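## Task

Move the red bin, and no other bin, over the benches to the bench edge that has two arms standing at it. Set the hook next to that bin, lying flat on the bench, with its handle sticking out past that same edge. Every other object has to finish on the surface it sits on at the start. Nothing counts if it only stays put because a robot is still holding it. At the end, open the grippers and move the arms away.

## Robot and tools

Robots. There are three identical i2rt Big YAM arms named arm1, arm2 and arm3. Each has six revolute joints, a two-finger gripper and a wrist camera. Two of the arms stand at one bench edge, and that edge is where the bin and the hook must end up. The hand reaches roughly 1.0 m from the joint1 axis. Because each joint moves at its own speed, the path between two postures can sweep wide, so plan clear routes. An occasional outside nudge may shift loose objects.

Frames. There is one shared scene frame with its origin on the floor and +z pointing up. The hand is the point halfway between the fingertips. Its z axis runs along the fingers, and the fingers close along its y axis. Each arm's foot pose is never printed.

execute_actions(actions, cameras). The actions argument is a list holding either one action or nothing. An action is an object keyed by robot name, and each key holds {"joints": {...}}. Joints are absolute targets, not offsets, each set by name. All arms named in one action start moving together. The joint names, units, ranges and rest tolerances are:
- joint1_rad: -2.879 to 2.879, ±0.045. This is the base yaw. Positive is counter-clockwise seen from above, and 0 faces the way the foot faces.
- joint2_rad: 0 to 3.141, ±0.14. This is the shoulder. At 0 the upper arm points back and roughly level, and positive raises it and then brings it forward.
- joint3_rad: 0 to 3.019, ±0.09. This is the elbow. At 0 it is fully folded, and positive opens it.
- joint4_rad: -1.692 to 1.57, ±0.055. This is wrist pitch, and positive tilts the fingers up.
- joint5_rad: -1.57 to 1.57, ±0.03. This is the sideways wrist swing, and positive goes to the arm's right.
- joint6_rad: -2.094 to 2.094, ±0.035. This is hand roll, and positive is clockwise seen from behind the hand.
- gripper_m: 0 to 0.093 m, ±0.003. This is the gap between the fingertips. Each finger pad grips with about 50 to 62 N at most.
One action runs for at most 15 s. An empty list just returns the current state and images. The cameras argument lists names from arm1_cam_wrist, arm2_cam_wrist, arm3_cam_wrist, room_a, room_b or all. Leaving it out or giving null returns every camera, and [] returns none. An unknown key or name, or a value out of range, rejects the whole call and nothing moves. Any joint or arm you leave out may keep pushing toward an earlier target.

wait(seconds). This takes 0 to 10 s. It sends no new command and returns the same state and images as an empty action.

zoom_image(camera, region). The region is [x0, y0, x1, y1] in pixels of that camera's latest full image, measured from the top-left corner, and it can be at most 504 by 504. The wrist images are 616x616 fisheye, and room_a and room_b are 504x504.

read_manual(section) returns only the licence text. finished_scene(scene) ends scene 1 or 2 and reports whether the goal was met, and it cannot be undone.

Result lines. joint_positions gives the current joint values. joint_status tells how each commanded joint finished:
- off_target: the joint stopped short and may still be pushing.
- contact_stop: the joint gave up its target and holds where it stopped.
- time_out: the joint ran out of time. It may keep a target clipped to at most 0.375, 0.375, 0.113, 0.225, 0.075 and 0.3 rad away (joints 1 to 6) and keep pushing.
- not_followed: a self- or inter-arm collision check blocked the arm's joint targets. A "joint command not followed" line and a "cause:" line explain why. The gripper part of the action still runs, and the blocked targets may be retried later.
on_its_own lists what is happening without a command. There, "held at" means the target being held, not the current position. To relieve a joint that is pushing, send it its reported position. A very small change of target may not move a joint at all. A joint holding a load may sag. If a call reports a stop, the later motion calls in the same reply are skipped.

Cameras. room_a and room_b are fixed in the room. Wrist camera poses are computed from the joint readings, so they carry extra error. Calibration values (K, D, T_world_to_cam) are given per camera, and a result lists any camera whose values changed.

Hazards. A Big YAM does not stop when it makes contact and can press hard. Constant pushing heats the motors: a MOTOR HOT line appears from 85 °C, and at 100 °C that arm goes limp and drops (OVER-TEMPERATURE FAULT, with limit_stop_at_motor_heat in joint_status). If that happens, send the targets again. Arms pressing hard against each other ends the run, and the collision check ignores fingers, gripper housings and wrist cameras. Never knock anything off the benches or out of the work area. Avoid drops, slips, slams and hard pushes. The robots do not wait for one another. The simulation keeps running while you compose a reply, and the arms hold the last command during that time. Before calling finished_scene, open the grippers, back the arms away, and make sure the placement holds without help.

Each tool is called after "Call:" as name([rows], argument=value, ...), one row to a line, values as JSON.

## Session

Call:
execute_actions(actions=[])

Scene clock: 0.00 s.
Motor temperatures (°C, as the motors report them): arm1=[24 24 29 24 21 22] | arm2=[23 33 30 23 22 23] | arm3=[21 24 36 23 22 21]
arm1.joint_positions: joint1_rad=-0.011 joint2_rad=+0.399 joint3_rad=+1.424 joint4_rad=-1.310 joint5_rad=-0.070 joint6_rad=-0.713 gripper_m=+0.094
arm1.joint_status: not commanded
arm1.hand: x=-0.6372 y=-0.6638 z=+1.3092 quat_wxyz=(-0.533, +0.740, -0.302, -0.278) (m; scene frame)
arm2.joint_positions: joint1_rad=+0.213 joint2_rad=+0.390 joint3_rad=+1.560 joint4_rad=-1.177 joint5_rad=+0.258 joint6_rad=+0.076 gripper_m=+0.095
arm2.joint_status: not commanded
arm2.hand: x=+0.3453 y=-0.7021 z=+1.4701 quat_wxyz=(-0.469, +0.491, -0.512, -0.527) (m; scene frame)
arm3.joint_positions: joint1_rad=+0.703 joint2_rad=+0.272 joint3_rad=+1.711 joint4_rad=-1.150 joint5_rad=-0.075 joint6_rad=-0.633 gripper_m=+0.095
arm3.joint_status: not commanded
arm3.hand: x=+0.2737 y=+1.6336 z=+1.5175 quat_wxyz=(-0.625, -0.010, -0.596, +0.504) (m; scene frame)
pictures: arm1_cam_wrist, arm2_cam_wrist, arm3_cam_wrist, room_a, room_b
camera_calibration (this result's frames):
arm1_cam_wrist: T_world_to_cam=[[0.755037, 0.243267, 0.608885, -0.152426], [0.579232, -0.682634, -0.445535, 0.503155], [0.307262, 0.689081, -0.656321, 1.63613], [0, 0, 0, 1]] pos_world=[-0.679077, -0.746876, 1.39081]
arm2_cam_wrist: T_world_to_cam=[[0.996762, 0.0298233, -0.074669, -0.216304], [-0.0419821, -0.598984, -0.799659, 0.774397], [-0.0685741, 0.800205, -0.595793, 1.58261], [0, 0, 0, 1]] pos_world=[0.35664, -0.79611, 1.54601]
arm3_cam_wrist: T_world_to_cam=[[-0.629784, -0.501976, 0.592783, 0.0916869], [-0.61467, -0.144532, -0.775429, 1.58599], [0.474923, -0.852719, -0.217526, 1.72183], [0, 0, 0, 1]] pos_world=[0.214865, 1.74349, 1.55001]
Images, in order (width x height): arm1_cam_wrist 616x616, arm2_cam_wrist 616x616, arm3_cam_wrist 616x616, room_a 504x504, room_b 504x504.

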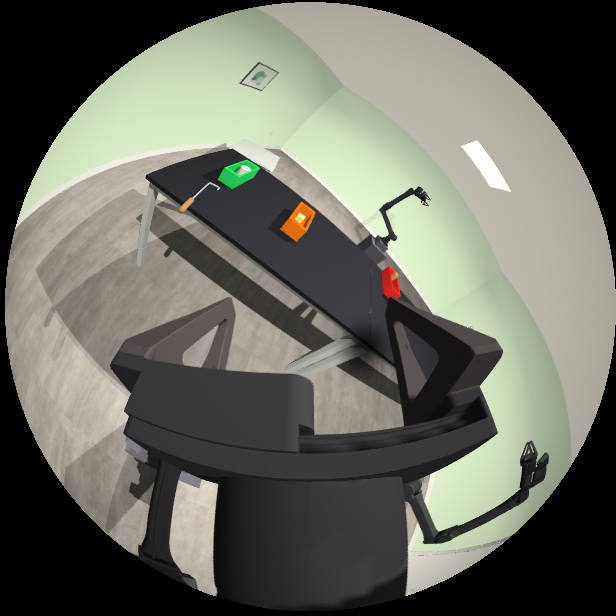

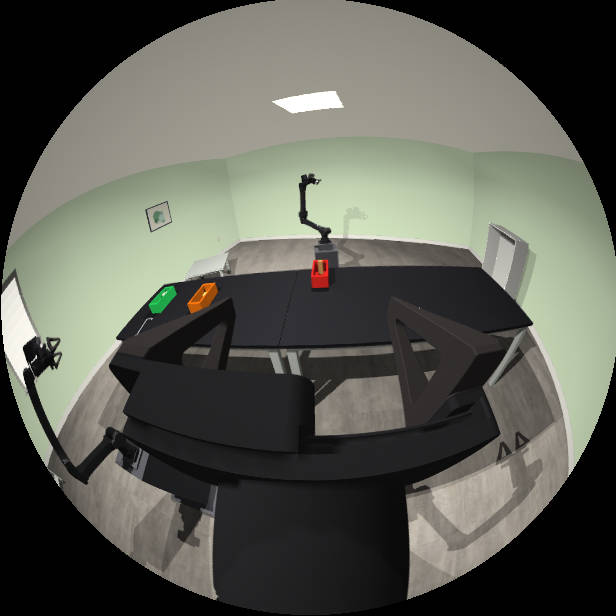

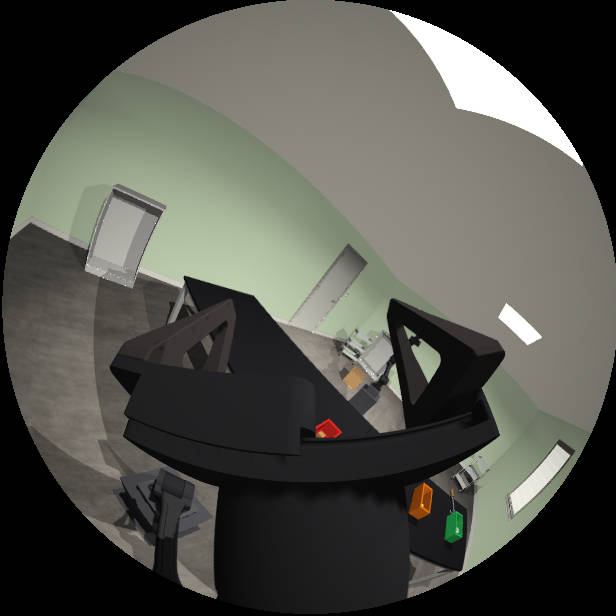

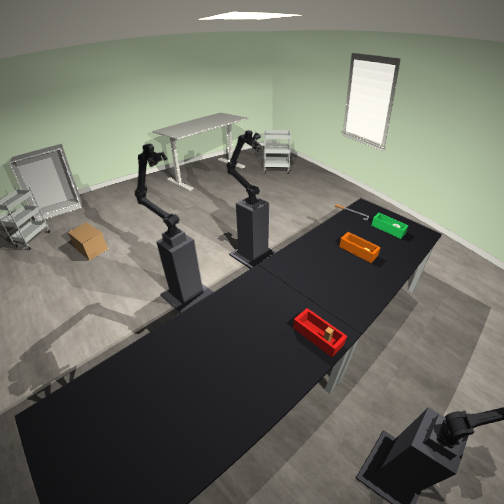

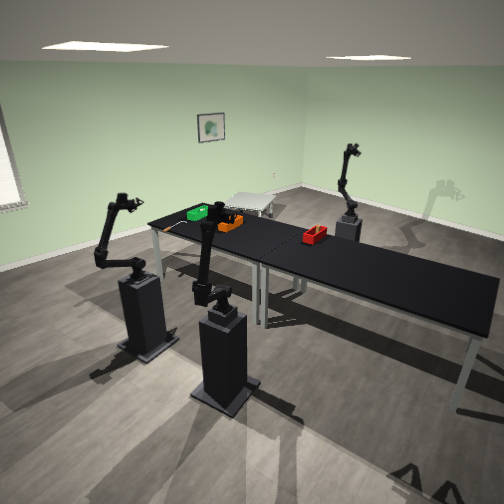

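Call:
execute_actions([
  {"arm1":{"joints":{"joint1_rad":0.465,"joint2_rad":2.27,"joint3_rad":2.01,"joint4_rad":-0.205,"joint5_rad":0,"joint6_rad":0}},"arm3":{"joints":{"joint1_rad":-0.05,"joint2_rad":1.386,"joint3_rad":0.78,"joint4_rad":0.106,"joint5_rad":0,"joint6_rad":0,"gripper_m":0.055}},"arm2":{"joints":{"joint1_rad":-0.5}}},
], cameras=["arm1_cam_wrist","arm3_cam_wrist"])

Scene clock: 15.00 s.
Motor temperatures (°C, as the motors report them): arm1=[24 25 31 24 21 22] | arm2=[23 33 31 23 22 23] | arm3=[21 24 36 23 22 21]
arm1.joint_positions: joint1_rad=+0.454 joint2_rad=+2.261 joint3_rad=+1.990 joint4_rad=-0.217 joint5_rad=-0.002 joint6_rad=-0.017 gripper_m=+0.094
arm1.joint_status: all done
arm1.hand: x=-1.0415 y=+0.0008 z=+0.8737 quat_wxyz=(-0.272, +0.739, -0.433, -0.438) (m; scene frame)
arm2.joint_positions: joint1_rad=-0.498 joint2_rad=+0.390 joint3_rad=+1.560 joint4_rad=-1.177 joint5_rad=+0.258 joint6_rad=+0.076 gripper_m=+0.095
arm2.joint_status: all done
arm2.hand: x=+0.4036 y=-0.7365 z=+1.4698 quat_wxyz=(-0.622, +0.283, -0.651, -0.330) (m; scene frame)
arm3.joint_positions: joint1_rad=-0.057 joint2_rad=+1.368 joint3_rad=+0.769 joint4_rad=+0.091 joint5_rad=-0.001 joint6_rad=-0.014 gripper_m=+0.055
arm3.joint_status: all done
arm3.hand: x=+0.3116 y=+1.0503 z=+0.9565 quat_wxyz=(-0.365, -0.593, -0.623, +0.357) (m; scene frame)
pictures: arm1_cam_wrist, arm3_cam_wrist
camera_calibration (this result's frames):
arm1_cam_wrist: T_world_to_cam=[[0.883697, 0.46796, 0.00965184, 0.913747], [0.422485, -0.788607, -0.446771, 0.834884], [-0.20146, 0.398888, -0.894596, 0.695123], [0, 0, 0, 1]] pos_world=[-1.02016, -0.046478, 0.986037]
arm3_cam_wrist: T_world_to_cam=[[-0.998413, -0.0561576, 0.00412935, 0.364955], [-0.0525004, 0.901861, -0.428825, -0.515752], [0.0203577, -0.428362, -0.903378, 1.43647], [0, 0, 0, 1]] pos_world=[0.308055, 1.10096, 1.075]
Images, in order (width x height): arm1_cam_wrist 616x616, arm3_cam_wrist 616x616.

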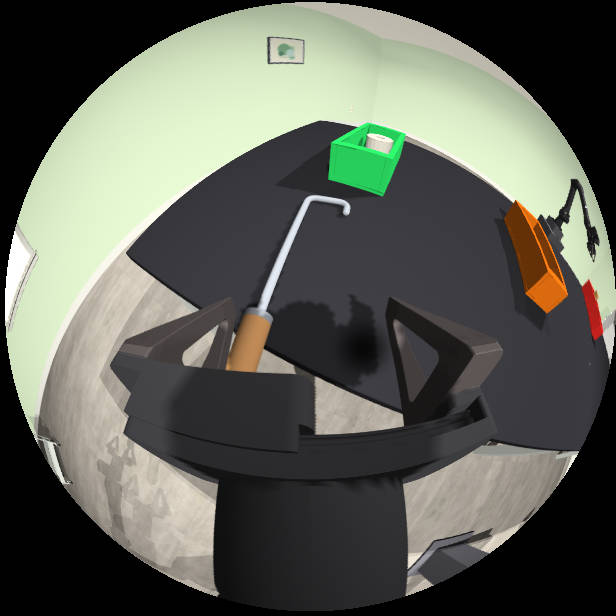

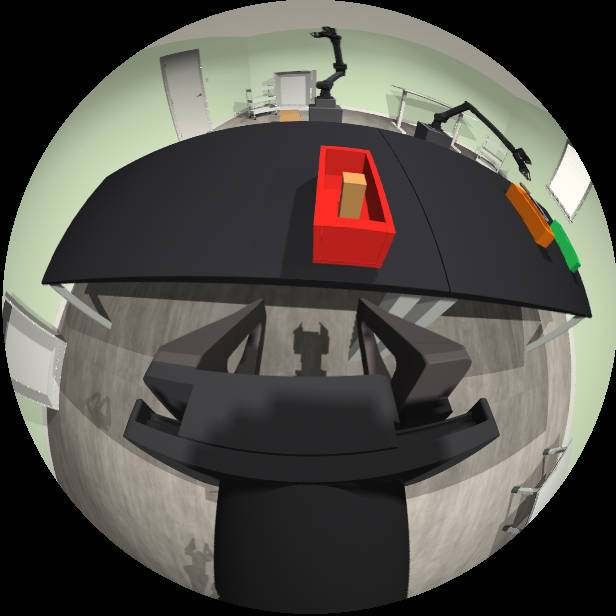

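Call:
execute_actions([
  {"arm1":{"joints":{"joint1_rad":0.62,"joint5_rad":0.35,"joint6_rad":0.15}},"arm3":{"joints":{"joint1_rad":-0.125,"joint2_rad":1.75,"joint3_rad":1.17,"joint4_rad":0.29}}},
], cameras=[])

Call:
execute_actions([
  {"arm1":{"joints":{"joint2_rad":2.385,"joint3_rad":1.93,"joint4_rad":-0.025}},"arm3":{"joints":{"joint2_rad":2.0,"joint3_rad":1.15,"joint4_rad":0.365}}},
], cameras=["arm1_cam_wrist","arm3_cam_wrist"])

Scene clock: 41.53 s.
Motor temperatures (°C, as the motors report them): arm1=[24 30 35 24 21 22] | arm2=[23 33 32 23 22 23] | arm3=[21 24 41 23 22 21]
arm1.joint_positions: joint1_rad=+0.623 joint2_rad=+2.261 joint3_rad=+1.990 joint4_rad=-0.217 joint5_rad=+0.347 joint6_rad=+0.134 gripper_m=+0.094
arm1.joint_status: all done
arm1.hand: x=-1.1172 y=-0.0528 z=+0.8776 quat_wxyz=(-0.333, +0.687, -0.497, -0.412) (m; scene frame)
arm2.joint_positions: joint1_rad=-0.498 joint2_rad=+0.390 joint3_rad=+1.560 joint4_rad=-1.177 joint5_rad=+0.258 joint6_rad=+0.076 gripper_m=+0.095
arm2.joint_status: not commanded
arm2.hand: x=+0.4036 y=-0.7365 z=+1.4698 quat_wxyz=(-0.622, +0.283, -0.651, -0.330) (m; scene frame)
arm3.joint_positions: joint1_rad=-0.124 joint2_rad=+1.740 joint3_rad=+1.110 joint4_rad=+0.276 joint5_rad=-0.001 joint6_rad=-0.013 gripper_m=+0.055
arm3.joint_status: all done
arm3.hand: x=+0.2701 y=+0.9010 z=+0.9592 quat_wxyz=(-0.397, -0.584, -0.573, +0.415) (m; scene frame)
pictures: none
No camera images: the call's "cameras" was empty. Leave "cameras" out to get every camera's image.

Scene clock: 42.70 s.
Motor temperatures (°C, as the motors report them): arm1=[24 30 35 24 21 22] | arm2=[23 32 32 23 22 23] | arm3=[21 25 41 23 22 21]
arm1.joint_positions: joint1_rad=+0.623 joint2_rad=+2.386 joint3_rad=+1.934 joint4_rad=-0.039 joint5_rad=+0.347 joint6_rad=+0.134 gripper_m=+0.094
arm1.joint_status: all done
arm1.hand: x=-1.1188 y=-0.0493 z=+0.7738 quat_wxyz=(-0.333, +0.688, -0.497, -0.411) (m; scene frame)
arm2.joint_positions: joint1_rad=-0.498 joint2_rad=+0.390 joint3_rad=+1.560 joint4_rad=-1.177 joint5_rad=+0.258 joint6_rad=+0.076 gripper_m=+0.095
arm2.joint_status: not commanded
arm2.hand: x=+0.4036 y=-0.7365 z=+1.4698 quat_wxyz=(-0.622, +0.283, -0.651, -0.330) (m; scene frame)
arm3.joint_positions: joint1_rad=-0.124 joint2_rad=+2.021 joint3_rad=+1.116 joint4_rad=+0.357 joint5_rad=-0.001 joint6_rad=-0.013 gripper_m=+0.055
arm3.joint_status: all done
arm3.hand: x=+0.2701 y=+0.8977 z=+0.7908 quat_wxyz=(-0.341, -0.621, -0.609, +0.356) (m; scene frame)
pictures: arm1_cam_wrist, arm3_cam_wrist
camera_calibration (this result's frames):
arm1_cam_wrist: T_world_to_cam=[[0.961016, 0.274097, 0.0363228, 1.06275], [0.258141, -0.842392, -0.47301, 0.617245], [-0.0990524, 0.463947, -0.880308, 0.716889], [0, 0, 0, 1]] pos_world=[-1.10965, -0.103933, 0.884444]
arm3_cam_wrist: T_world_to_cam=[[-0.999931, 0.0115858, 0.00205608, 0.256815], [0.0098527, 0.919916, -0.391991, -0.513575], [-0.00643295, -0.391943, -0.919967, 1.20988], [0, 0, 0, 1]] pos_world=[0.269641, 0.943675, 0.911205]
Images, in order (width x height): arm1_cam_wrist 616x616, arm3_cam_wrist 616x616.

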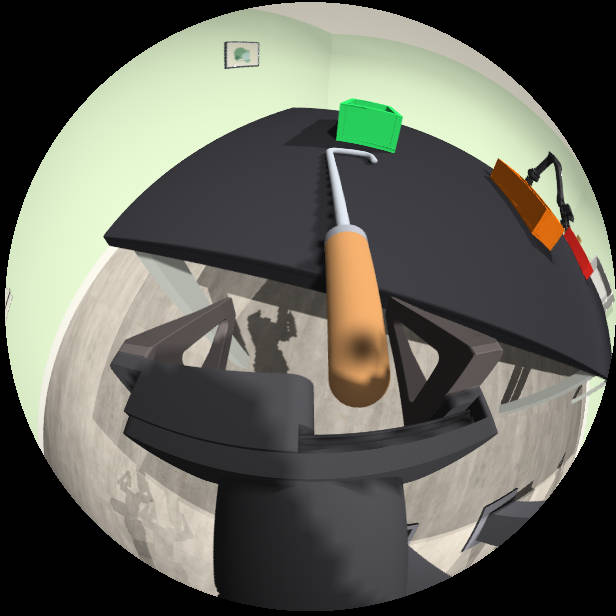

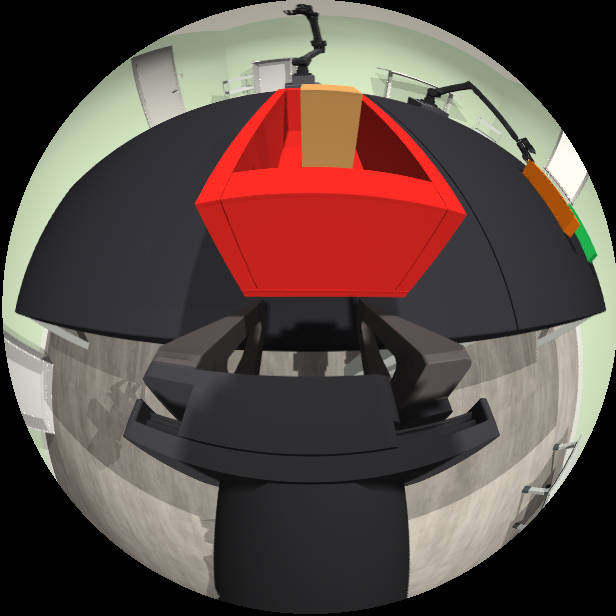

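Call:
execute_actions([
  {"arm1":{"joints":{"gripper_m":0}},"arm3":{"joints":{"joint1_rad":-0.14,"joint2_rad":2.10,"joint3_rad":1.32,"joint4_rad":0.296}}},
], cameras=["arm1_cam_wrist"])

Scene clock: 49.37 s.
Motor temperatures (°C, as the motors report them): arm1=[24 31 35 24 21 22] | arm2=[23 32 32 23 22 23] | arm3=[21 25 41 23 22 21]
arm1.joint_positions: joint1_rad=+0.621 joint2_rad=+2.386 joint3_rad=+1.934 joint4_rad=-0.038 joint5_rad=+0.352 joint6_rad=+0.140 gripper_m=+0.030
arm1.joint_status: gripper_m off_target (ended at +0.030, target +0.000)
arm1.hand: x=-1.1171 y=-0.0483 z=+0.7741 quat_wxyz=(-0.334, +0.685, -0.501, -0.411) (m; scene frame)
arm2.joint_positions: joint1_rad=-0.498 joint2_rad=+0.390 joint3_rad=+1.560 joint4_rad=-1.177 joint5_rad=+0.258 joint6_rad=+0.076 gripper_m=+0.095
arm2.joint_status: not commanded
arm2.hand: x=+0.4036 y=-0.7365 z=+1.4698 quat_wxyz=(-0.622, +0.283, -0.651, -0.330) (m; scene frame)
arm3.joint_positions: joint1_rad=-0.127 joint2_rad=+2.088 joint3_rad=+1.271 joint4_rad=+0.301 joint5_rad=-0.001 joint6_rad=-0.013 gripper_m=+0.055
arm3.joint_status: all done
arm3.hand: x=+0.2662 y=+0.8482 z=+0.8040 quat_wxyz=(-0.350, -0.616, -0.603, +0.367) (m; scene frame)
pictures: arm1_cam_wrist
camera_calibration (this result's frames):
arm1_cam_wrist: T_world_to_cam=[[0.963451, 0.265859, 0.0328787, 1.06588], [0.249147, -0.84419, -0.474625, 0.608882], [-0.0984273, 0.465469, -0.879574, 0.717103], [0, 0, 0, 1]] pos_world=[-1.10804, -0.103152, 0.884691]
Images, in order (width x height): arm1_cam_wrist 616x616.

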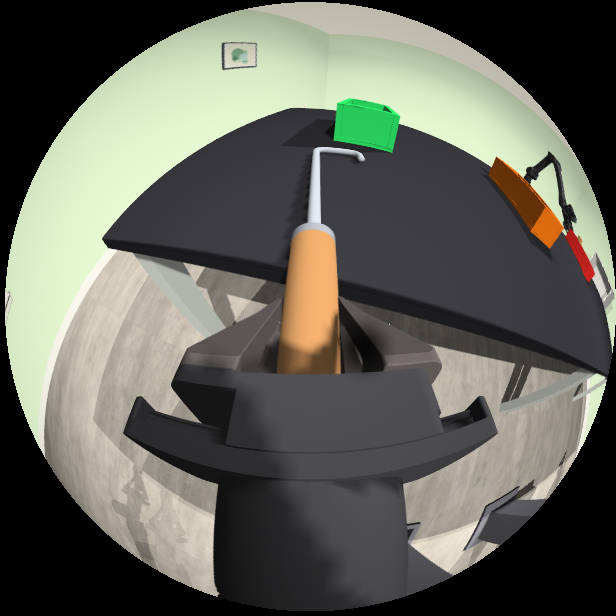

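Call:
execute_actions([
  {"arm1":{"joints":{"joint2_rad":1.95}},"arm3":{"joints":{"joint2_rad":2.195,"joint3_rad":1.506,"joint4_rad":0.206}}},
], cameras=[])

Call:
execute_actions([
  {"arm1":{"joints":{"joint1_rad":-0.3,"joint5_rad":-0.6,"joint6_rad":-0.1}},"arm3":{"joints":{"joint2_rad":2.30,"joint3_rad":1.714,"joint4_rad":0.104}}},
], cameras=[])

Call:
execute_actions([
  {"arm1":{"joints":{"joint1_rad":-0.62,"joint6_rad":-0.26}},"arm3":{"joints":{"joint2_rad":2.425,"joint3_rad":1.958,"joint4_rad":-0.017}}},
], cameras=["arm3_cam_wrist","room_a"])

Scene clock: 64.87 s.
Motor temperatures (°C, as the motors report them): arm1=[24 33 34 24 21 22] | arm2=[23 32 32 23 22 23] | arm3=[21 26 43 23 22 21]
arm1.joint_positions: joint1_rad=+0.621 joint2_rad=+1.994 joint3_rad=+1.896 joint4_rad=-0.051 joint5_rad=+0.349 joint6_rad=+0.140 gripper_m=+0.030
arm1.joint_status: all done
arm1.hand: x=-1.0938 y=-0.0840 z=+1.0865 quat_wxyz=(-0.368, +0.589, -0.471, -0.544) (m; scene frame)
arm2.joint_positions: joint1_rad=-0.498 joint2_rad=+0.390 joint3_rad=+1.560 joint4_rad=-1.177 joint5_rad=+0.258 joint6_rad=+0.076 gripper_m=+0.095
arm2.joint_status: not commanded
arm2.hand: x=+0.4036 y=-0.7365 z=+1.4698 quat_wxyz=(-0.622, +0.283, -0.651, -0.330) (m; scene frame)
arm3.joint_positions: joint1_rad=-0.127 joint2_rad=+2.188 joint3_rad=+1.449 joint4_rad=+0.210 joint5_rad=-0.001 joint6_rad=-0.013 gripper_m=+0.055
arm3.joint_status: all done
arm3.hand: x=+0.2645 y=+0.8005 z=+0.7969 quat_wxyz=(-0.346, -0.619, -0.605, +0.363) (m; scene frame)
pictures: none
No camera images: the call's "cameras" was empty. Leave "cameras" out to get every camera's image.

Scene clock: 66.87 s.
Motor temperatures (°C, as the motors report them): arm1=[24 33 35 24 21 22] | arm2=[23 32 32 23 22 23] | arm3=[21 27 43 23 22 21]
arm1.joint_positions: joint1_rad=-0.290 joint2_rad=+1.994 joint3_rad=+1.896 joint4_rad=-0.051 joint5_rad=-0.601 joint6_rad=-0.094 gripper_m=+0.030
arm1.joint_status: all done
arm1.hand: x=-0.5043 y=+0.0345 z=+1.0948 quat_wxyz=(-0.385, +0.617, -0.423, -0.540) (m; scene frame)
arm2.joint_positions: joint1_rad=-0.498 joint2_rad=+0.390 joint3_rad=+1.560 joint4_rad=-1.177 joint5_rad=+0.258 joint6_rad=+0.076 gripper_m=+0.095
arm2.joint_status: not commanded
arm2.hand: x=+0.4036 y=-0.7365 z=+1.4698 quat_wxyz=(-0.622, +0.283, -0.651, -0.330) (m; scene frame)
arm3.joint_positions: joint1_rad=-0.127 joint2_rad=+2.290 joint3_rad=+1.653 joint4_rad=+0.108 joint5_rad=-0.001 joint6_rad=-0.013 gripper_m=+0.055
arm3.joint_status: all done
arm3.hand: x=+0.2627 y=+0.7500 z=+0.7981 quat_wxyz=(-0.346, -0.619, -0.605, +0.363) (m; scene frame)
pictures: none
No camera images: the call's "cameras" was empty. Leave "cameras" out to get every camera's image.

Scene clock: 68.57 s.
Motor temperatures (°C, as the motors report them): arm1=[24 33 35 24 21 22] | arm2=[23 32 32 23 22 23] | arm3=[21 27 44 23 22 21]
arm1.joint_positions: joint1_rad=-0.609 joint2_rad=+1.994 joint3_rad=+1.896 joint4_rad=-0.051 joint5_rad=-0.601 joint6_rad=-0.245 gripper_m=+0.030
arm1.joint_status: all done
arm1.hand: x=-0.2493 y=-0.0442 z=+1.0964 quat_wxyz=(-0.501, +0.578, -0.473, -0.436) (m; scene frame)
arm2.joint_positions: joint1_rad=-0.498 joint2_rad=+0.390 joint3_rad=+1.560 joint4_rad=-1.177 joint5_rad=+0.258 joint6_rad=+0.076 gripper_m=+0.095
arm2.joint_status: not commanded
arm2.hand: x=+0.4036 y=-0.7365 z=+1.4698 quat_wxyz=(-0.622, +0.283, -0.651, -0.330) (m; scene frame)
arm3.joint_positions: joint1_rad=-0.127 joint2_rad=+2.416 joint3_rad=+1.894 joint4_rad=-0.014 joint5_rad=-0.001 joint6_rad=-0.013 gripper_m=+0.055
arm3.joint_status: all done
arm3.hand: x=+0.2608 y=+0.6990 z=+0.7939 quat_wxyz=(-0.344, -0.620, -0.606, +0.360) (m; scene frame)
pictures: arm3_cam_wrist, room_a
camera_calibration (this result's frames):
arm3_cam_wrist: T_world_to_cam=[[-0.999888, 0.0148581, 0.00194956, 0.247694], [0.0128139, 0.915178, -0.402846, -0.318315], [-0.00776974, -0.402776, -0.915266, 1.13896], [0, 0, 0, 1]] pos_world=[0.260594, 0.74638, 0.913738]
Images, in order (width x height): arm3_cam_wrist 616x616, room_a 504x504.

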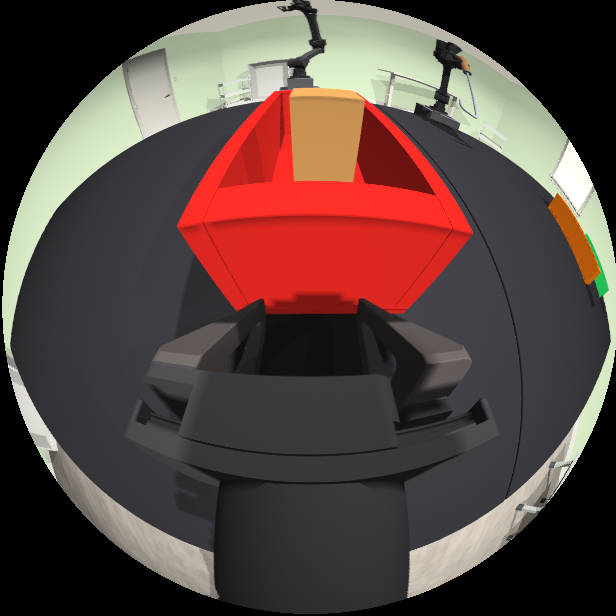

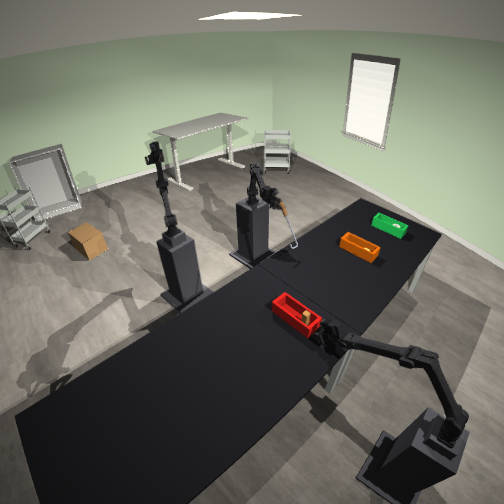

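Call:
execute_actions([
  {"arm3":{"joints":{"joint2_rad":2.50,"joint3_rad":2.104,"joint4_rad":-0.09}}},
], cameras=[])

Call:
execute_actions([
  {"arm3":{"joints":{"joint2_rad":2.585,"joint3_rad":2.29,"joint4_rad":-0.178}}},
], cameras=[])

Call:
execute_actions([
  {"arm3":{"joints":{"joint2_rad":2.70,"joint3_rad":2.53,"joint4_rad":-0.25}}},
], cameras=["arm1_cam_wrist","room_a","room_b"])

Call:
zoom_image(camera="room_b", region=[130,170,330,290])

Scene clock: 80.57 s.
Motor temperatures (°C, as the motors report them): arm1=[24 33 37 24 21 22] | arm2=[23 32 32 23 22 23] | arm3=[21 28 46 23 22 21]
arm1.joint_positions: joint1_rad=-0.609 joint2_rad=+1.994 joint3_rad=+1.896 joint4_rad=-0.051 joint5_rad=-0.601 joint6_rad=-0.245 gripper_m=+0.030
arm1.joint_status: not commanded
arm1.hand: x=-0.2493 y=-0.0442 z=+1.0964 quat_wxyz=(-0.501, +0.578, -0.473, -0.436) (m; scene frame)
arm2.joint_positions: joint1_rad=-0.498 joint2_rad=+0.390 joint3_rad=+1.560 joint4_rad=-1.177 joint5_rad=+0.258 joint6_rad=+0.076 gripper_m=+0.095
arm2.joint_status: not commanded
arm2.hand: x=+0.4036 y=-0.7365 z=+1.4698 quat_wxyz=(-0.622, +0.283, -0.651, -0.330) (m; scene frame)
arm3.joint_positions: joint1_rad=-0.127 joint2_rad=+2.480 joint3_rad=+2.034 joint4_rad=-0.086 joint5_rad=-0.001 joint6_rad=-0.013 gripper_m=+0.055
arm3.joint_status: all done
arm3.hand: x=+0.2599 y=+0.6728 z=+0.7991 quat_wxyz=(-0.345, -0.619, -0.605, +0.362) (m; scene frame)
pictures: none
No camera images: the call's "cameras" was empty. Leave "cameras" out to get every camera's image.

Scene clock: 81.57 s.
Motor temperatures (°C, as the motors report them): arm1=[24 33 37 24 21 22] | arm2=[23 32 32 23 22 23] | arm3=[21 28 46 23 22 21]
arm1.joint_positions: joint1_rad=-0.609 joint2_rad=+1.994 joint3_rad=+1.896 joint4_rad=-0.051 joint5_rad=-0.601 joint6_rad=-0.245 gripper_m=+0.030
arm1.joint_status: not commanded
arm1.hand: x=-0.2493 y=-0.0442 z=+1.0964 quat_wxyz=(-0.501, +0.578, -0.473, -0.436) (m; scene frame)
arm2.joint_positions: joint1_rad=-0.498 joint2_rad=+0.390 joint3_rad=+1.560 joint4_rad=-1.177 joint5_rad=+0.258 joint6_rad=+0.076 gripper_m=+0.095
arm2.joint_status: not commanded
arm2.hand: x=+0.4036 y=-0.7365 z=+1.4698 quat_wxyz=(-0.622, +0.283, -0.651, -0.330) (m; scene frame)
arm3.joint_positions: joint1_rad=-0.127 joint2_rad=+2.569 joint3_rad=+2.221 joint4_rad=-0.175 joint5_rad=-0.001 joint6_rad=-0.013 gripper_m=+0.055
arm3.joint_status: all done
arm3.hand: x=+0.2588 y=+0.6428 z=+0.8050 quat_wxyz=(-0.348, -0.618, -0.604, +0.365) (m; scene frame)
pictures: none
No camera images: the call's "cameras" was empty. Leave "cameras" out to get every camera's image.

Scene clock: 82.63 s.
Motor temperatures (°C, as the motors report them): arm1=[24 34 37 24 21 22] | arm2=[23 32 32 23 22 23] | arm3=[21 29 47 23 22 21]
arm1.joint_positions: joint1_rad=-0.609 joint2_rad=+1.994 joint3_rad=+1.896 joint4_rad=-0.051 joint5_rad=-0.601 joint6_rad=-0.245 gripper_m=+0.030
arm1.joint_status: not commanded
arm1.hand: x=-0.2493 y=-0.0442 z=+1.0964 quat_wxyz=(-0.501, +0.578, -0.473, -0.436) (m; scene frame)
arm2.joint_positions: joint1_rad=-0.498 joint2_rad=+0.390 joint3_rad=+1.560 joint4_rad=-1.177 joint5_rad=+0.258 joint6_rad=+0.076 gripper_m=+0.095
arm2.joint_status: not commanded
arm2.hand: x=+0.4036 y=-0.7365 z=+1.4698 quat_wxyz=(-0.622, +0.283, -0.651, -0.330) (m; scene frame)
arm3.joint_positions: joint1_rad=-0.127 joint2_rad=+2.687 joint3_rad=+2.461 joint4_rad=-0.248 joint5_rad=-0.001 joint6_rad=-0.013 gripper_m=+0.055
arm3.joint_status: all done
arm3.hand: x=+0.2576 y=+0.6090 z=+0.8173 quat_wxyz=(-0.362, -0.609, -0.595, +0.380) (m; scene frame)
pictures: arm1_cam_wrist, room_a, room_b
camera_calibration (this result's frames):
arm1_cam_wrist: T_world_to_cam=[[0.987562, 0.0442385, 0.15088, 0.0848803], [0.141533, -0.668092, -0.730494, 0.810583], [0.0684858, 0.742762, -0.666043, 0.90375], [0, 0, 0, 1]] pos_world=[-0.260443, -0.133483, 1.18126]
Images, in order (width x height): arm1_cam_wrist 616x616, room_a 504x504, room_b 504x504.

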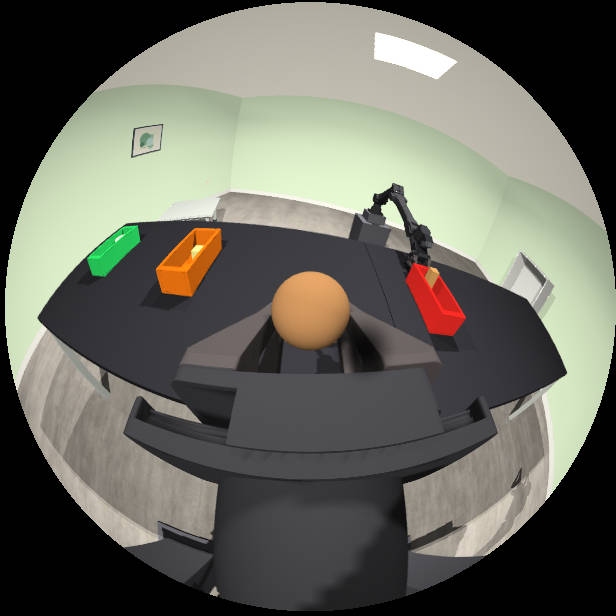

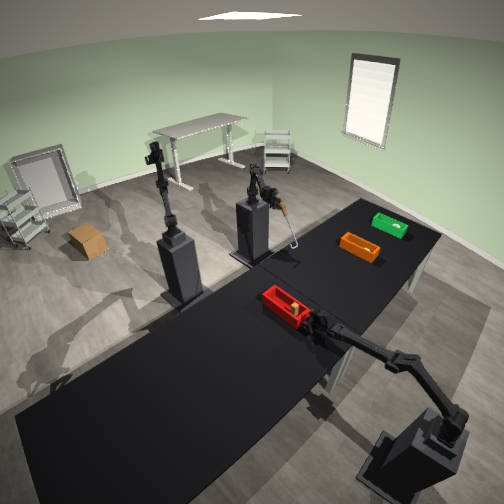

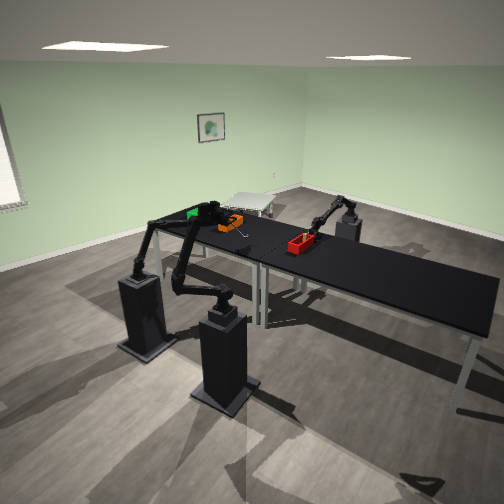

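Region (130, 170, 330, 290) of room_b's 504x504 image, scaled by 2.520, with more detail than that image has; it fills the top 302 rows of this view, and the rest is white.

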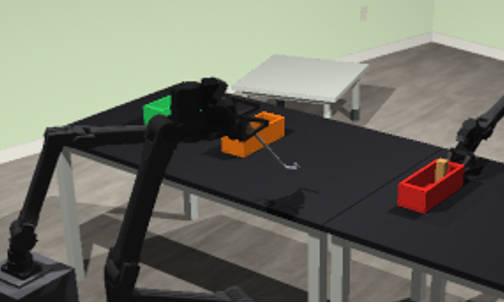

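Call:
execute_actions([
  {"arm1":{"joints":{"joint1_rad":-0.63,"joint2_rad":2.33,"joint3_rad":2.40,"joint4_rad":-0.2}},"arm3":{"joints":{"joint2_rad":1.2,"joint3_rad":1.3,"joint4_rad":-0.5}}},
], cameras=[])

Call:
execute_actions([
  {"arm1":{"joints":{"joint2_rad":2.50,"joint4_rad":-0.26}}},
], cameras=["room_a","room_b"])

Call:
zoom_image(camera="room_a", region=[230,190,370,290])

Scene clock: 97.13 s.
Motor temperatures (°C, as the motors report them): arm1=[24 34 39 24 21 22] | arm2=[23 32 31 23 22 23] | arm3=[21 30 49 23 22 21]
arm1.joint_positions: joint1_rad=-0.621 joint2_rad=+2.338 joint3_rad=+2.296 joint4_rad=-0.208 joint5_rad=-0.601 joint6_rad=-0.247 gripper_m=+0.030
arm1.joint_status: joint3_rad time_out (moved +0.400 of +0.504); the others done
arm1.on_its_own: joint3_rad reads +2.296 and still pushes toward +2.400 since a time_out
arm1.hand: x=-0.1895 y=+0.0281 z=+1.0053 quat_wxyz=(-0.466, +0.584, -0.508, -0.428) (m; scene frame)
arm2.joint_positions: joint1_rad=-0.498 joint2_rad=+0.390 joint3_rad=+1.560 joint4_rad=-1.177 joint5_rad=+0.258 joint6_rad=+0.076 gripper_m=+0.095
arm2.joint_status: not commanded
arm2.hand: x=+0.4036 y=-0.7365 z=+1.4698 quat_wxyz=(-0.622, +0.283, -0.651, -0.330) (m; scene frame)
arm3.joint_positions: joint1_rad=-0.127 joint2_rad=+1.200 joint3_rad=+1.306 joint4_rad=-0.499 joint5_rad=-0.001 joint6_rad=-0.013 gripper_m=+0.055
arm3.joint_status: all done
arm3.hand: x=+0.2729 y=+1.0402 z=+1.2310 quat_wxyz=(-0.386, -0.593, -0.580, +0.405) (m; scene frame)
pictures: none
No camera images: the call's "cameras" was empty. Leave "cameras" out to get every camera's image.

not run: a stop came earlier in this reply.

Region (230, 190, 370, 290) of room_a's 504x504 image, scaled by 3.600, with more detail than that image has; it fills the top 360 rows of this view, and the rest is white.

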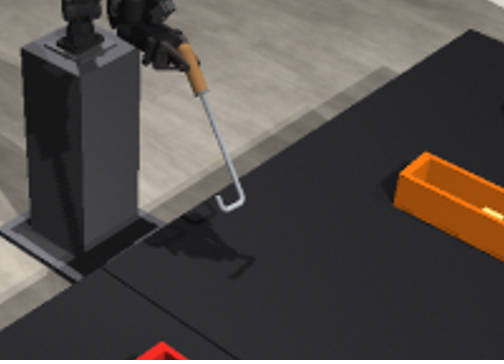

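Call:
execute_actions([
  {"arm1":{"joints":{"joint2_rad":2.50,"joint3_rad":2.38,"joint4_rad":-0.26}}},
], cameras=["room_a","room_b"])

Call:
zoom_image(camera="room_a", region=[230,190,370,290])

Call:
zoom_image(camera="room_b", region=[180,190,320,290])

Scene clock: 102.50 s.
Motor temperatures (°C, as the motors report them): arm1=[24 35 41 24 21 22] | arm2=[23 32 31 23 22 23] | arm3=[21 29 47 23 22 21]
arm1.joint_positions: joint1_rad=-0.626 joint2_rad=+2.487 joint3_rad=+2.360 joint4_rad=-0.248 joint5_rad=-0.601 joint6_rad=-0.255 gripper_m=+0.030
arm1.joint_status: all done
arm1.hand: x=-0.1740 y=+0.0422 z=+0.8979 quat_wxyz=(-0.419, +0.593, -0.545, -0.418) (m; scene frame)
arm2.joint_positions: joint1_rad=-0.498 joint2_rad=+0.390 joint3_rad=+1.560 joint4_rad=-1.177 joint5_rad=+0.258 joint6_rad=+0.076 gripper_m=+0.095
arm2.joint_status: not commanded
arm2.hand: x=+0.4036 y=-0.7365 z=+1.4698 quat_wxyz=(-0.622, +0.283, -0.651, -0.330) (m; scene frame)
arm3.joint_positions: joint1_rad=-0.127 joint2_rad=+1.200 joint3_rad=+1.306 joint4_rad=-0.499 joint5_rad=-0.001 joint6_rad=-0.013 gripper_m=+0.055
arm3.joint_status: not commanded
arm3.hand: x=+0.2729 y=+1.0402 z=+1.2310 quat_wxyz=(-0.386, -0.593, -0.580, +0.405) (m; scene frame)
pictures: room_a, room_b
Images, in order (width x height): room_a 504x504, room_b 504x504.

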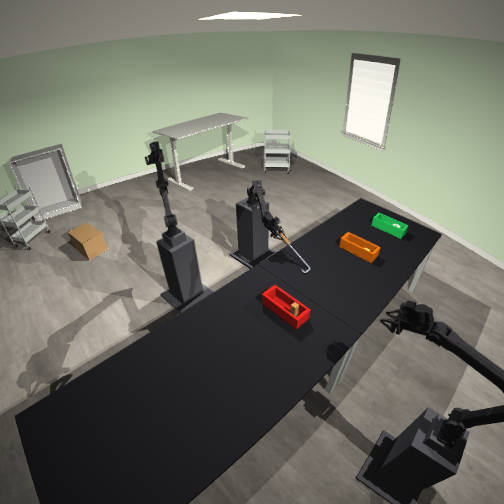

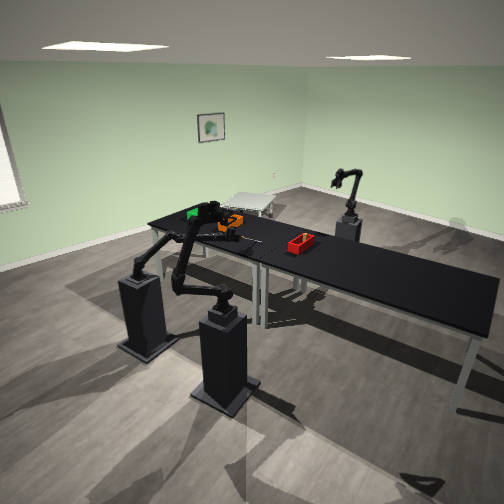

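Region (230, 190, 370, 290) of room_a's 504x504 image, scaled by 3.600, with more detail than that image has; it fills the top 360 rows of this view, and the rest is white.

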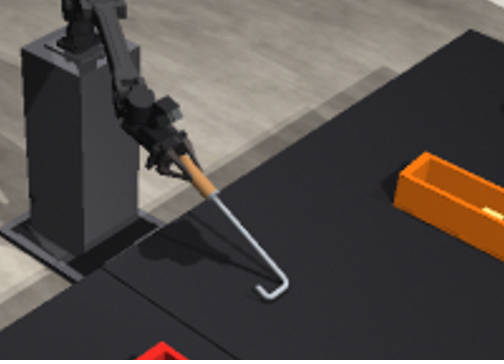

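Region (180, 190, 320, 290) of room_b's 504x504 image, scaled by 3.600, with more detail than that image has; it fills the top 360 rows of this view, and the rest is white.

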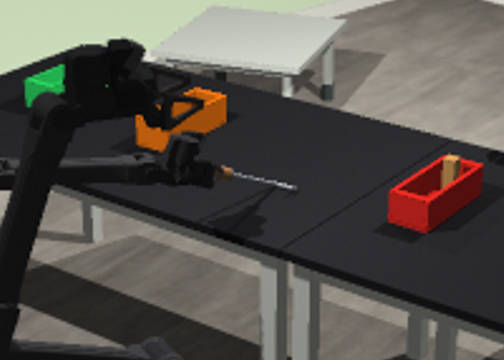

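Tip near/at table. Continue lowering in two steps.

Call:
execute_actions([
  {"arm1":{"joints":{"joint2_rad":2.60,"joint3_rad":2.44,"joint4_rad":-0.28}}},
], cameras=[])

Call:
execute_actions([
  {"arm1":{"joints":{"joint2_rad":2.70,"joint3_rad":2.52,"joint4_rad":-0.30}}},
], cameras=["room_a","arm1_cam_wrist"])

Call:
zoom_image(camera="room_a", region=[230,190,370,290])

Scene clock: 111.33 s.
Motor temperatures (°C, as the motors report them): arm1=[24 35 40 24 21 22] | arm2=[23 32 31 23 22 23] | arm3=[21 28 46 23 22 21]
arm1.joint_positions: joint1_rad=-0.626 joint2_rad=+2.591 joint3_rad=+2.392 joint4_rad=-0.267 joint5_rad=-0.601 joint6_rad=-0.258 gripper_m=+0.030
arm1.joint_status: all done
arm1.hand: x=-0.1704 y=+0.0457 z=+0.8168 quat_wxyz=(-0.384, +0.598, -0.570, -0.412) (m; scene frame)
arm2.joint_positions: joint1_rad=-0.498 joint2_rad=+0.390 joint3_rad=+1.560 joint4_rad=-1.177 joint5_rad=+0.258 joint6_rad=+0.076 gripper_m=+0.095
arm2.joint_status: not commanded
arm2.hand: x=+0.4036 y=-0.7365 z=+1.4698 quat_wxyz=(-0.622, +0.283, -0.651, -0.330) (m; scene frame)
arm3.joint_positions: joint1_rad=-0.127 joint2_rad=+1.200 joint3_rad=+1.306 joint4_rad=-0.499 joint5_rad=-0.001 joint6_rad=-0.013 gripper_m=+0.055
arm3.joint_status: not commanded
arm3.hand: x=+0.2729 y=+1.0402 z=+1.2310 quat_wxyz=(-0.386, -0.593, -0.580, +0.405) (m; scene frame)
pictures: none
No camera images: the call's "cameras" was empty. Leave "cameras" out to get every camera's image.

Scene clock: 112.37 s.
Motor temperatures (°C, as the motors report them): arm1=[24 35 40 24 21 22] | arm2=[23 32 31 23 22 23] | arm3=[21 27 46 23 22 21]
arm1.joint_positions: joint1_rad=-0.627 joint2_rad=+2.675 joint3_rad=+2.465 joint4_rad=-0.282 joint5_rad=-0.601 joint6_rad=-0.260 gripper_m=+0.030
arm1.joint_status: all done
arm1.hand: x=-0.1659 y=+0.0515 z=+0.7773 quat_wxyz=(-0.374, +0.600, -0.577, -0.409) (m; scene frame)
arm2.joint_positions: joint1_rad=-0.498 joint2_rad=+0.390 joint3_rad=+1.560 joint4_rad=-1.177 joint5_rad=+0.258 joint6_rad=+0.076 gripper_m=+0.095
arm2.joint_status: not commanded
arm2.hand: x=+0.4036 y=-0.7365 z=+1.4698 quat_wxyz=(-0.622, +0.283, -0.651, -0.330) (m; scene frame)
arm3.joint_positions: joint1_rad=-0.127 joint2_rad=+1.200 joint3_rad=+1.306 joint4_rad=-0.499 joint5_rad=-0.001 joint6_rad=-0.013 gripper_m=+0.055
arm3.joint_status: not commanded
arm3.hand: x=+0.2729 y=+1.0402 z=+1.2310 quat_wxyz=(-0.386, -0.593, -0.580, +0.405) (m; scene frame)
pictures: arm1_cam_wrist, room_a
camera_calibration (this result's frames):
arm1_cam_wrist: T_world_to_cam=[[0.99824, 0.0455932, -0.037926, 0.194926], [0.0188957, -0.850694, -0.525322, 0.459184], [-0.0562145, 0.523681, -0.850058, 0.748081], [0, 0, 0, 1]] pos_world=[-0.161207, -0.0100177, 0.884525]
Images, in order (width x height): arm1_cam_wrist 616x616, room_a 504x504.

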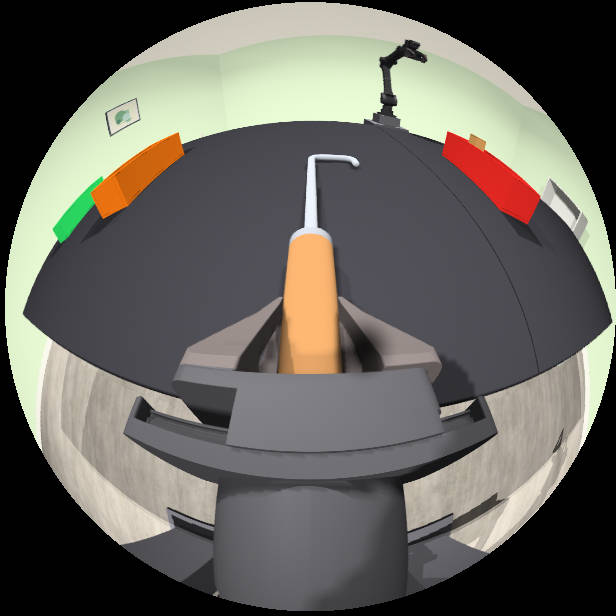

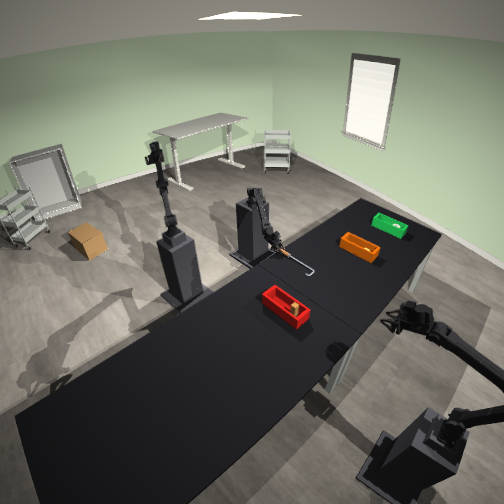

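Region (230, 190, 370, 290) of room_a's 504x504 image, scaled by 3.600, with more detail than that image has; it fills the top 360 rows of this view, and the rest is white.

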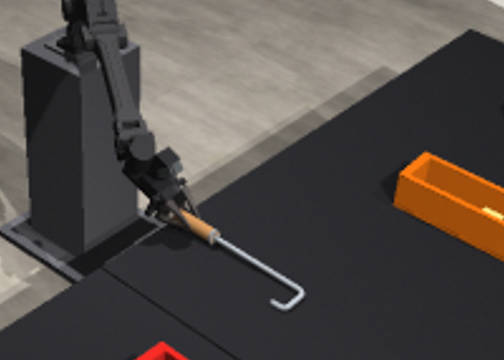

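Call:
execute_actions([
  {"arm1":{"joints":{"gripper_m":0.09}}},
], cameras=[])

Call:
execute_actions([
  {"arm1":{"joints":{"joint2_rad":2.2}}},
], cameras=[])

Call:
execute_actions([
  {"arm1":{"joints":{"joint1_rad":0.6,"joint2_rad":0.8,"joint3_rad":1.4,"joint4_rad":-1.0,"joint5_rad":0,"joint6_rad":0}}},
], cameras=[])

Call:
execute_actions([
  {"arm2":{"joints":{"joint1_rad":0.53,"joint2_rad":2.1,"joint3_rad":2.5,"joint4_rad":0.0,"joint5_rad":0.53,"joint6_rad":0.14}}},
], cameras=[])

Call:
execute_actions([
  {"arm2":{"joints":{"joint2_rad":2.68,"joint3_rad":2.52}}},
], cameras=["arm2_cam_wrist"])

Scene clock: 126.70 s.
Motor temperatures (°C, as the motors report them): arm1=[24 36 41 24 21 22] | arm2=[23 32 31 23 22 23] | arm3=[21 27 45 23 22 21]
arm1.joint_positions: joint1_rad=-0.627 joint2_rad=+2.675 joint3_rad=+2.465 joint4_rad=-0.291 joint5_rad=-0.601 joint6_rad=-0.260 gripper_m=+0.090
arm1.joint_status: all done
arm1.hand: x=-0.1664 y=+0.0507 z=+0.7756 quat_wxyz=(-0.370, +0.600, -0.579, -0.409) (m; scene frame)
arm2.joint_positions: joint1_rad=-0.498 joint2_rad=+0.390 joint3_rad=+1.560 joint4_rad=-1.177 joint5_rad=+0.258 joint6_rad=+0.076 gripper_m=+0.095
arm2.joint_status: not commanded
arm2.hand: x=+0.4036 y=-0.7365 z=+1.4698 quat_wxyz=(-0.622, +0.283, -0.651, -0.330) (m; scene frame)
arm3.joint_positions: joint1_rad=-0.127 joint2_rad=+1.200 joint3_rad=+1.306 joint4_rad=-0.499 joint5_rad=-0.001 joint6_rad=-0.013 gripper_m=+0.055
arm3.joint_status: not commanded
arm3.hand: x=+0.2729 y=+1.0402 z=+1.2310 quat_wxyz=(-0.386, -0.593, -0.580, +0.405) (m; scene frame)
pictures: none
No camera images: the call's "cameras" was empty. Leave "cameras" out to get every camera's image.

Scene clock: 128.80 s.
Motor temperatures (°C, as the motors report them): arm1=[24 36 41 24 21 22] | arm2=[23 32 31 23 22 23] | arm3=[21 26 45 23 22 21]
arm1.joint_positions: joint1_rad=-0.627 joint2_rad=+2.198 joint3_rad=+2.520 joint4_rad=-0.298 joint5_rad=-0.601 joint6_rad=-0.260 gripper_m=+0.090
arm1.joint_status: all done
arm1.hand: x=-0.2124 y=-0.0146 z=+1.2410 quat_wxyz=(-0.570, +0.560, -0.417, -0.433) (m; scene frame)
arm2.joint_positions: joint1_rad=-0.498 joint2_rad=+0.390 joint3_rad=+1.560 joint4_rad=-1.177 joint5_rad=+0.258 joint6_rad=+0.076 gripper_m=+0.095
arm2.joint_status: not commanded
arm2.hand: x=+0.4036 y=-0.7365 z=+1.4698 quat_wxyz=(-0.622, +0.283, -0.651, -0.330) (m; scene frame)
arm3.joint_positions: joint1_rad=-0.127 joint2_rad=+1.200 joint3_rad=+1.306 joint4_rad=-0.499 joint5_rad=-0.001 joint6_rad=-0.013 gripper_m=+0.055
arm3.joint_status: not commanded
arm3.hand: x=+0.2729 y=+1.0402 z=+1.2310 quat_wxyz=(-0.386, -0.593, -0.580, +0.405) (m; scene frame)
pictures: none
No camera images: the call's "cameras" was empty. Leave "cameras" out to get every camera's image.

Scene clock: 130.73 s.
Motor temperatures (°C, as the motors report them): arm1=[24 36 40 24 21 22] | arm2=[23 32 31 23 22 23] | arm3=[21 26 45 23 22 21]
arm1.joint_positions: joint1_rad=+0.590 joint2_rad=+0.801 joint3_rad=+1.415 joint4_rad=-0.992 joint5_rad=-0.004 joint6_rad=-0.016 gripper_m=+0.090
arm1.joint_status: all done
arm1.hand: x=-0.8263 y=-0.5147 z=+1.2897 quat_wxyz=(-0.261, +0.741, -0.368, -0.497) (m; scene frame)
arm2.joint_positions: joint1_rad=-0.498 joint2_rad=+0.390 joint3_rad=+1.560 joint4_rad=-1.177 joint5_rad=+0.258 joint6_rad=+0.076 gripper_m=+0.095
arm2.joint_status: not commanded
arm2.hand: x=+0.4036 y=-0.7365 z=+1.4698 quat_wxyz=(-0.622, +0.283, -0.651, -0.330) (m; scene frame)
arm3.joint_positions: joint1_rad=-0.127 joint2_rad=+1.200 joint3_rad=+1.306 joint4_rad=-0.499 joint5_rad=-0.001 joint6_rad=-0.013 gripper_m=+0.055
arm3.joint_status: not commanded
arm3.hand: x=+0.2729 y=+1.0402 z=+1.2310 quat_wxyz=(-0.386, -0.593, -0.580, +0.405) (m; scene frame)
pictures: none
No camera images: the call's "cameras" was empty. Leave "cameras" out to get every camera's image.

Scene clock: 133.07 s.
Motor temperatures (°C, as the motors report them): arm1=[24 35 39 24 21 22] | arm2=[23 32 32 23 22 23] | arm3=[21 26 45 23 22 21]
arm1.joint_positions: joint1_rad=+0.590 joint2_rad=+0.801 joint3_rad=+1.415 joint4_rad=-0.992 joint5_rad=-0.004 joint6_rad=-0.016 gripper_m=+0.090
arm1.joint_status: not commanded
arm1.hand: x=-0.8263 y=-0.5147 z=+1.2897 quat_wxyz=(-0.261, +0.741, -0.368, -0.497) (m; scene frame)
arm2.joint_positions: joint1_rad=+0.537 joint2_rad=+2.126 joint3_rad=+2.458 joint4_rad=-0.016 joint5_rad=+0.530 joint6_rad=+0.124 gripper_m=+0.095
arm2.joint_status: all done
arm2.hand: x=-0.0957 y=-0.0538 z=+1.3958 quat_wxyz=(-0.454, +0.376, -0.473, -0.655) (m; scene frame)
arm3.joint_positions: joint1_rad=-0.127 joint2_rad=+1.200 joint3_rad=+1.306 joint4_rad=-0.499 joint5_rad=-0.001 joint6_rad=-0.013 gripper_m=+0.055
arm3.joint_status: not commanded
arm3.hand: x=+0.2729 y=+1.0402 z=+1.2310 quat_wxyz=(-0.386, -0.593, -0.580, +0.405) (m; scene frame)
pictures: none
No camera images: the call's "cameras" was empty. Leave "cameras" out to get every camera's image.

Scene clock: 134.97 s.
Motor temperatures (°C, as the motors report them): arm1=[24 34 38 24 21 22] | arm2=[23 33 33 23 22 23] | arm3=[21 26 45 23 22 21]
arm1.joint_positions: joint1_rad=+0.590 joint2_rad=+0.801 joint3_rad=+1.415 joint4_rad=-0.992 joint5_rad=-0.004 joint6_rad=-0.016 gripper_m=+0.090
arm1.joint_status: not commanded
arm1.hand: x=-0.8263 y=-0.5147 z=+1.2897 quat_wxyz=(-0.261, +0.741, -0.368, -0.497) (m; scene frame)
arm2.joint_positions: joint1_rad=+0.537 joint2_rad=+2.708 joint3_rad=+2.474 joint4_rad=-0.016 joint5_rad=+0.530 joint6_rad=+0.124 gripper_m=+0.095
arm2.joint_status: all done
arm2.hand: x=-0.1732 y=+0.0523 z=+0.8704 quat_wxyz=(-0.426, +0.571, -0.529, -0.461) (m; scene frame)
arm3.joint_positions: joint1_rad=-0.127 joint2_rad=+1.200 joint3_rad=+1.306 joint4_rad=-0.499 joint5_rad=-0.001 joint6_rad=-0.013 gripper_m=+0.055
arm3.joint_status: not commanded
arm3.hand: x=+0.2729 y=+1.0402 z=+1.2310 quat_wxyz=(-0.386, -0.593, -0.580, +0.405) (m; scene frame)
pictures: arm2_cam_wrist
camera_calibration (this result's frames):
arm2_cam_wrist: T_world_to_cam=[[0.997479, 0.0708006, 0.00478776, 0.162014], [0.0562715, -0.748071, -0.661229, 0.62923], [-0.0432339, 0.659832, -0.750169, 0.73216], [0, 0, 0, 1]] pos_world=[-0.165359, -0.0238645, 0.964533]
Images, in order (width x height): arm2_cam_wrist 616x616.

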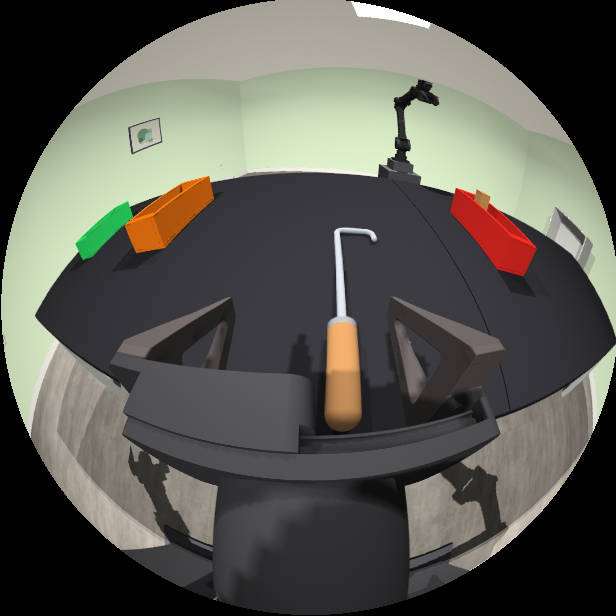

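Call:
execute_actions([
  {"arm2":{"joints":{"joint2_rad":2.815,"joint3_rad":2.5}}},
], cameras=["arm2_cam_wrist"])

Scene clock: 141.87 s.
Motor temperatures (°C, as the motors report them): arm1=[24 32 37 24 21 22] | arm2=[23 35 35 23 22 23] | arm3=[21 26 44 23 22 21]
arm1.joint_positions: joint1_rad=+0.590 joint2_rad=+0.801 joint3_rad=+1.415 joint4_rad=-0.992 joint5_rad=-0.004 joint6_rad=-0.016 gripper_m=+0.090
arm1.joint_status: not commanded
arm1.hand: x=-0.8263 y=-0.5147 z=+1.2897 quat_wxyz=(-0.261, +0.741, -0.368, -0.497) (m; scene frame)
arm2.joint_positions: joint1_rad=+0.537 joint2_rad=+2.812 joint3_rad=+2.474 joint4_rad=-0.008 joint5_rad=+0.531 joint6_rad=+0.133 gripper_m=+0.095
arm2.joint_status: all done
arm2.hand: x=-0.1680 y=+0.0447 z=+0.7721 quat_wxyz=(-0.417, +0.598, -0.537, -0.425) (m; scene frame)
arm3.joint_positions: joint1_rad=-0.127 joint2_rad=+1.200 joint3_rad=+1.306 joint4_rad=-0.499 joint5_rad=-0.001 joint6_rad=-0.013 gripper_m=+0.055
arm3.joint_status: not commanded
arm3.hand: x=+0.2729 y=+1.0402 z=+1.2310 quat_wxyz=(-0.386, -0.593, -0.580, +0.405) (m; scene frame)
pictures: arm2_cam_wrist
camera_calibration (this result's frames):
arm2_cam_wrist: T_world_to_cam=[[0.996398, 0.0703063, 0.0474172, 0.12476], [0.0847034, -0.798173, -0.596443, 0.515309], [-0.0040866, 0.598311, -0.801253, 0.71246], [0, 0, 0, 1]] pos_world=[-0.165047, -0.0237385, 0.872298]
Images, in order (width x height): arm2_cam_wrist 616x616.

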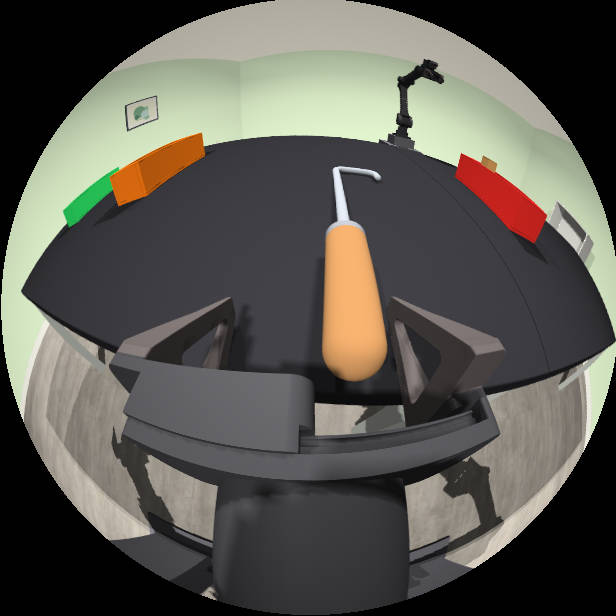

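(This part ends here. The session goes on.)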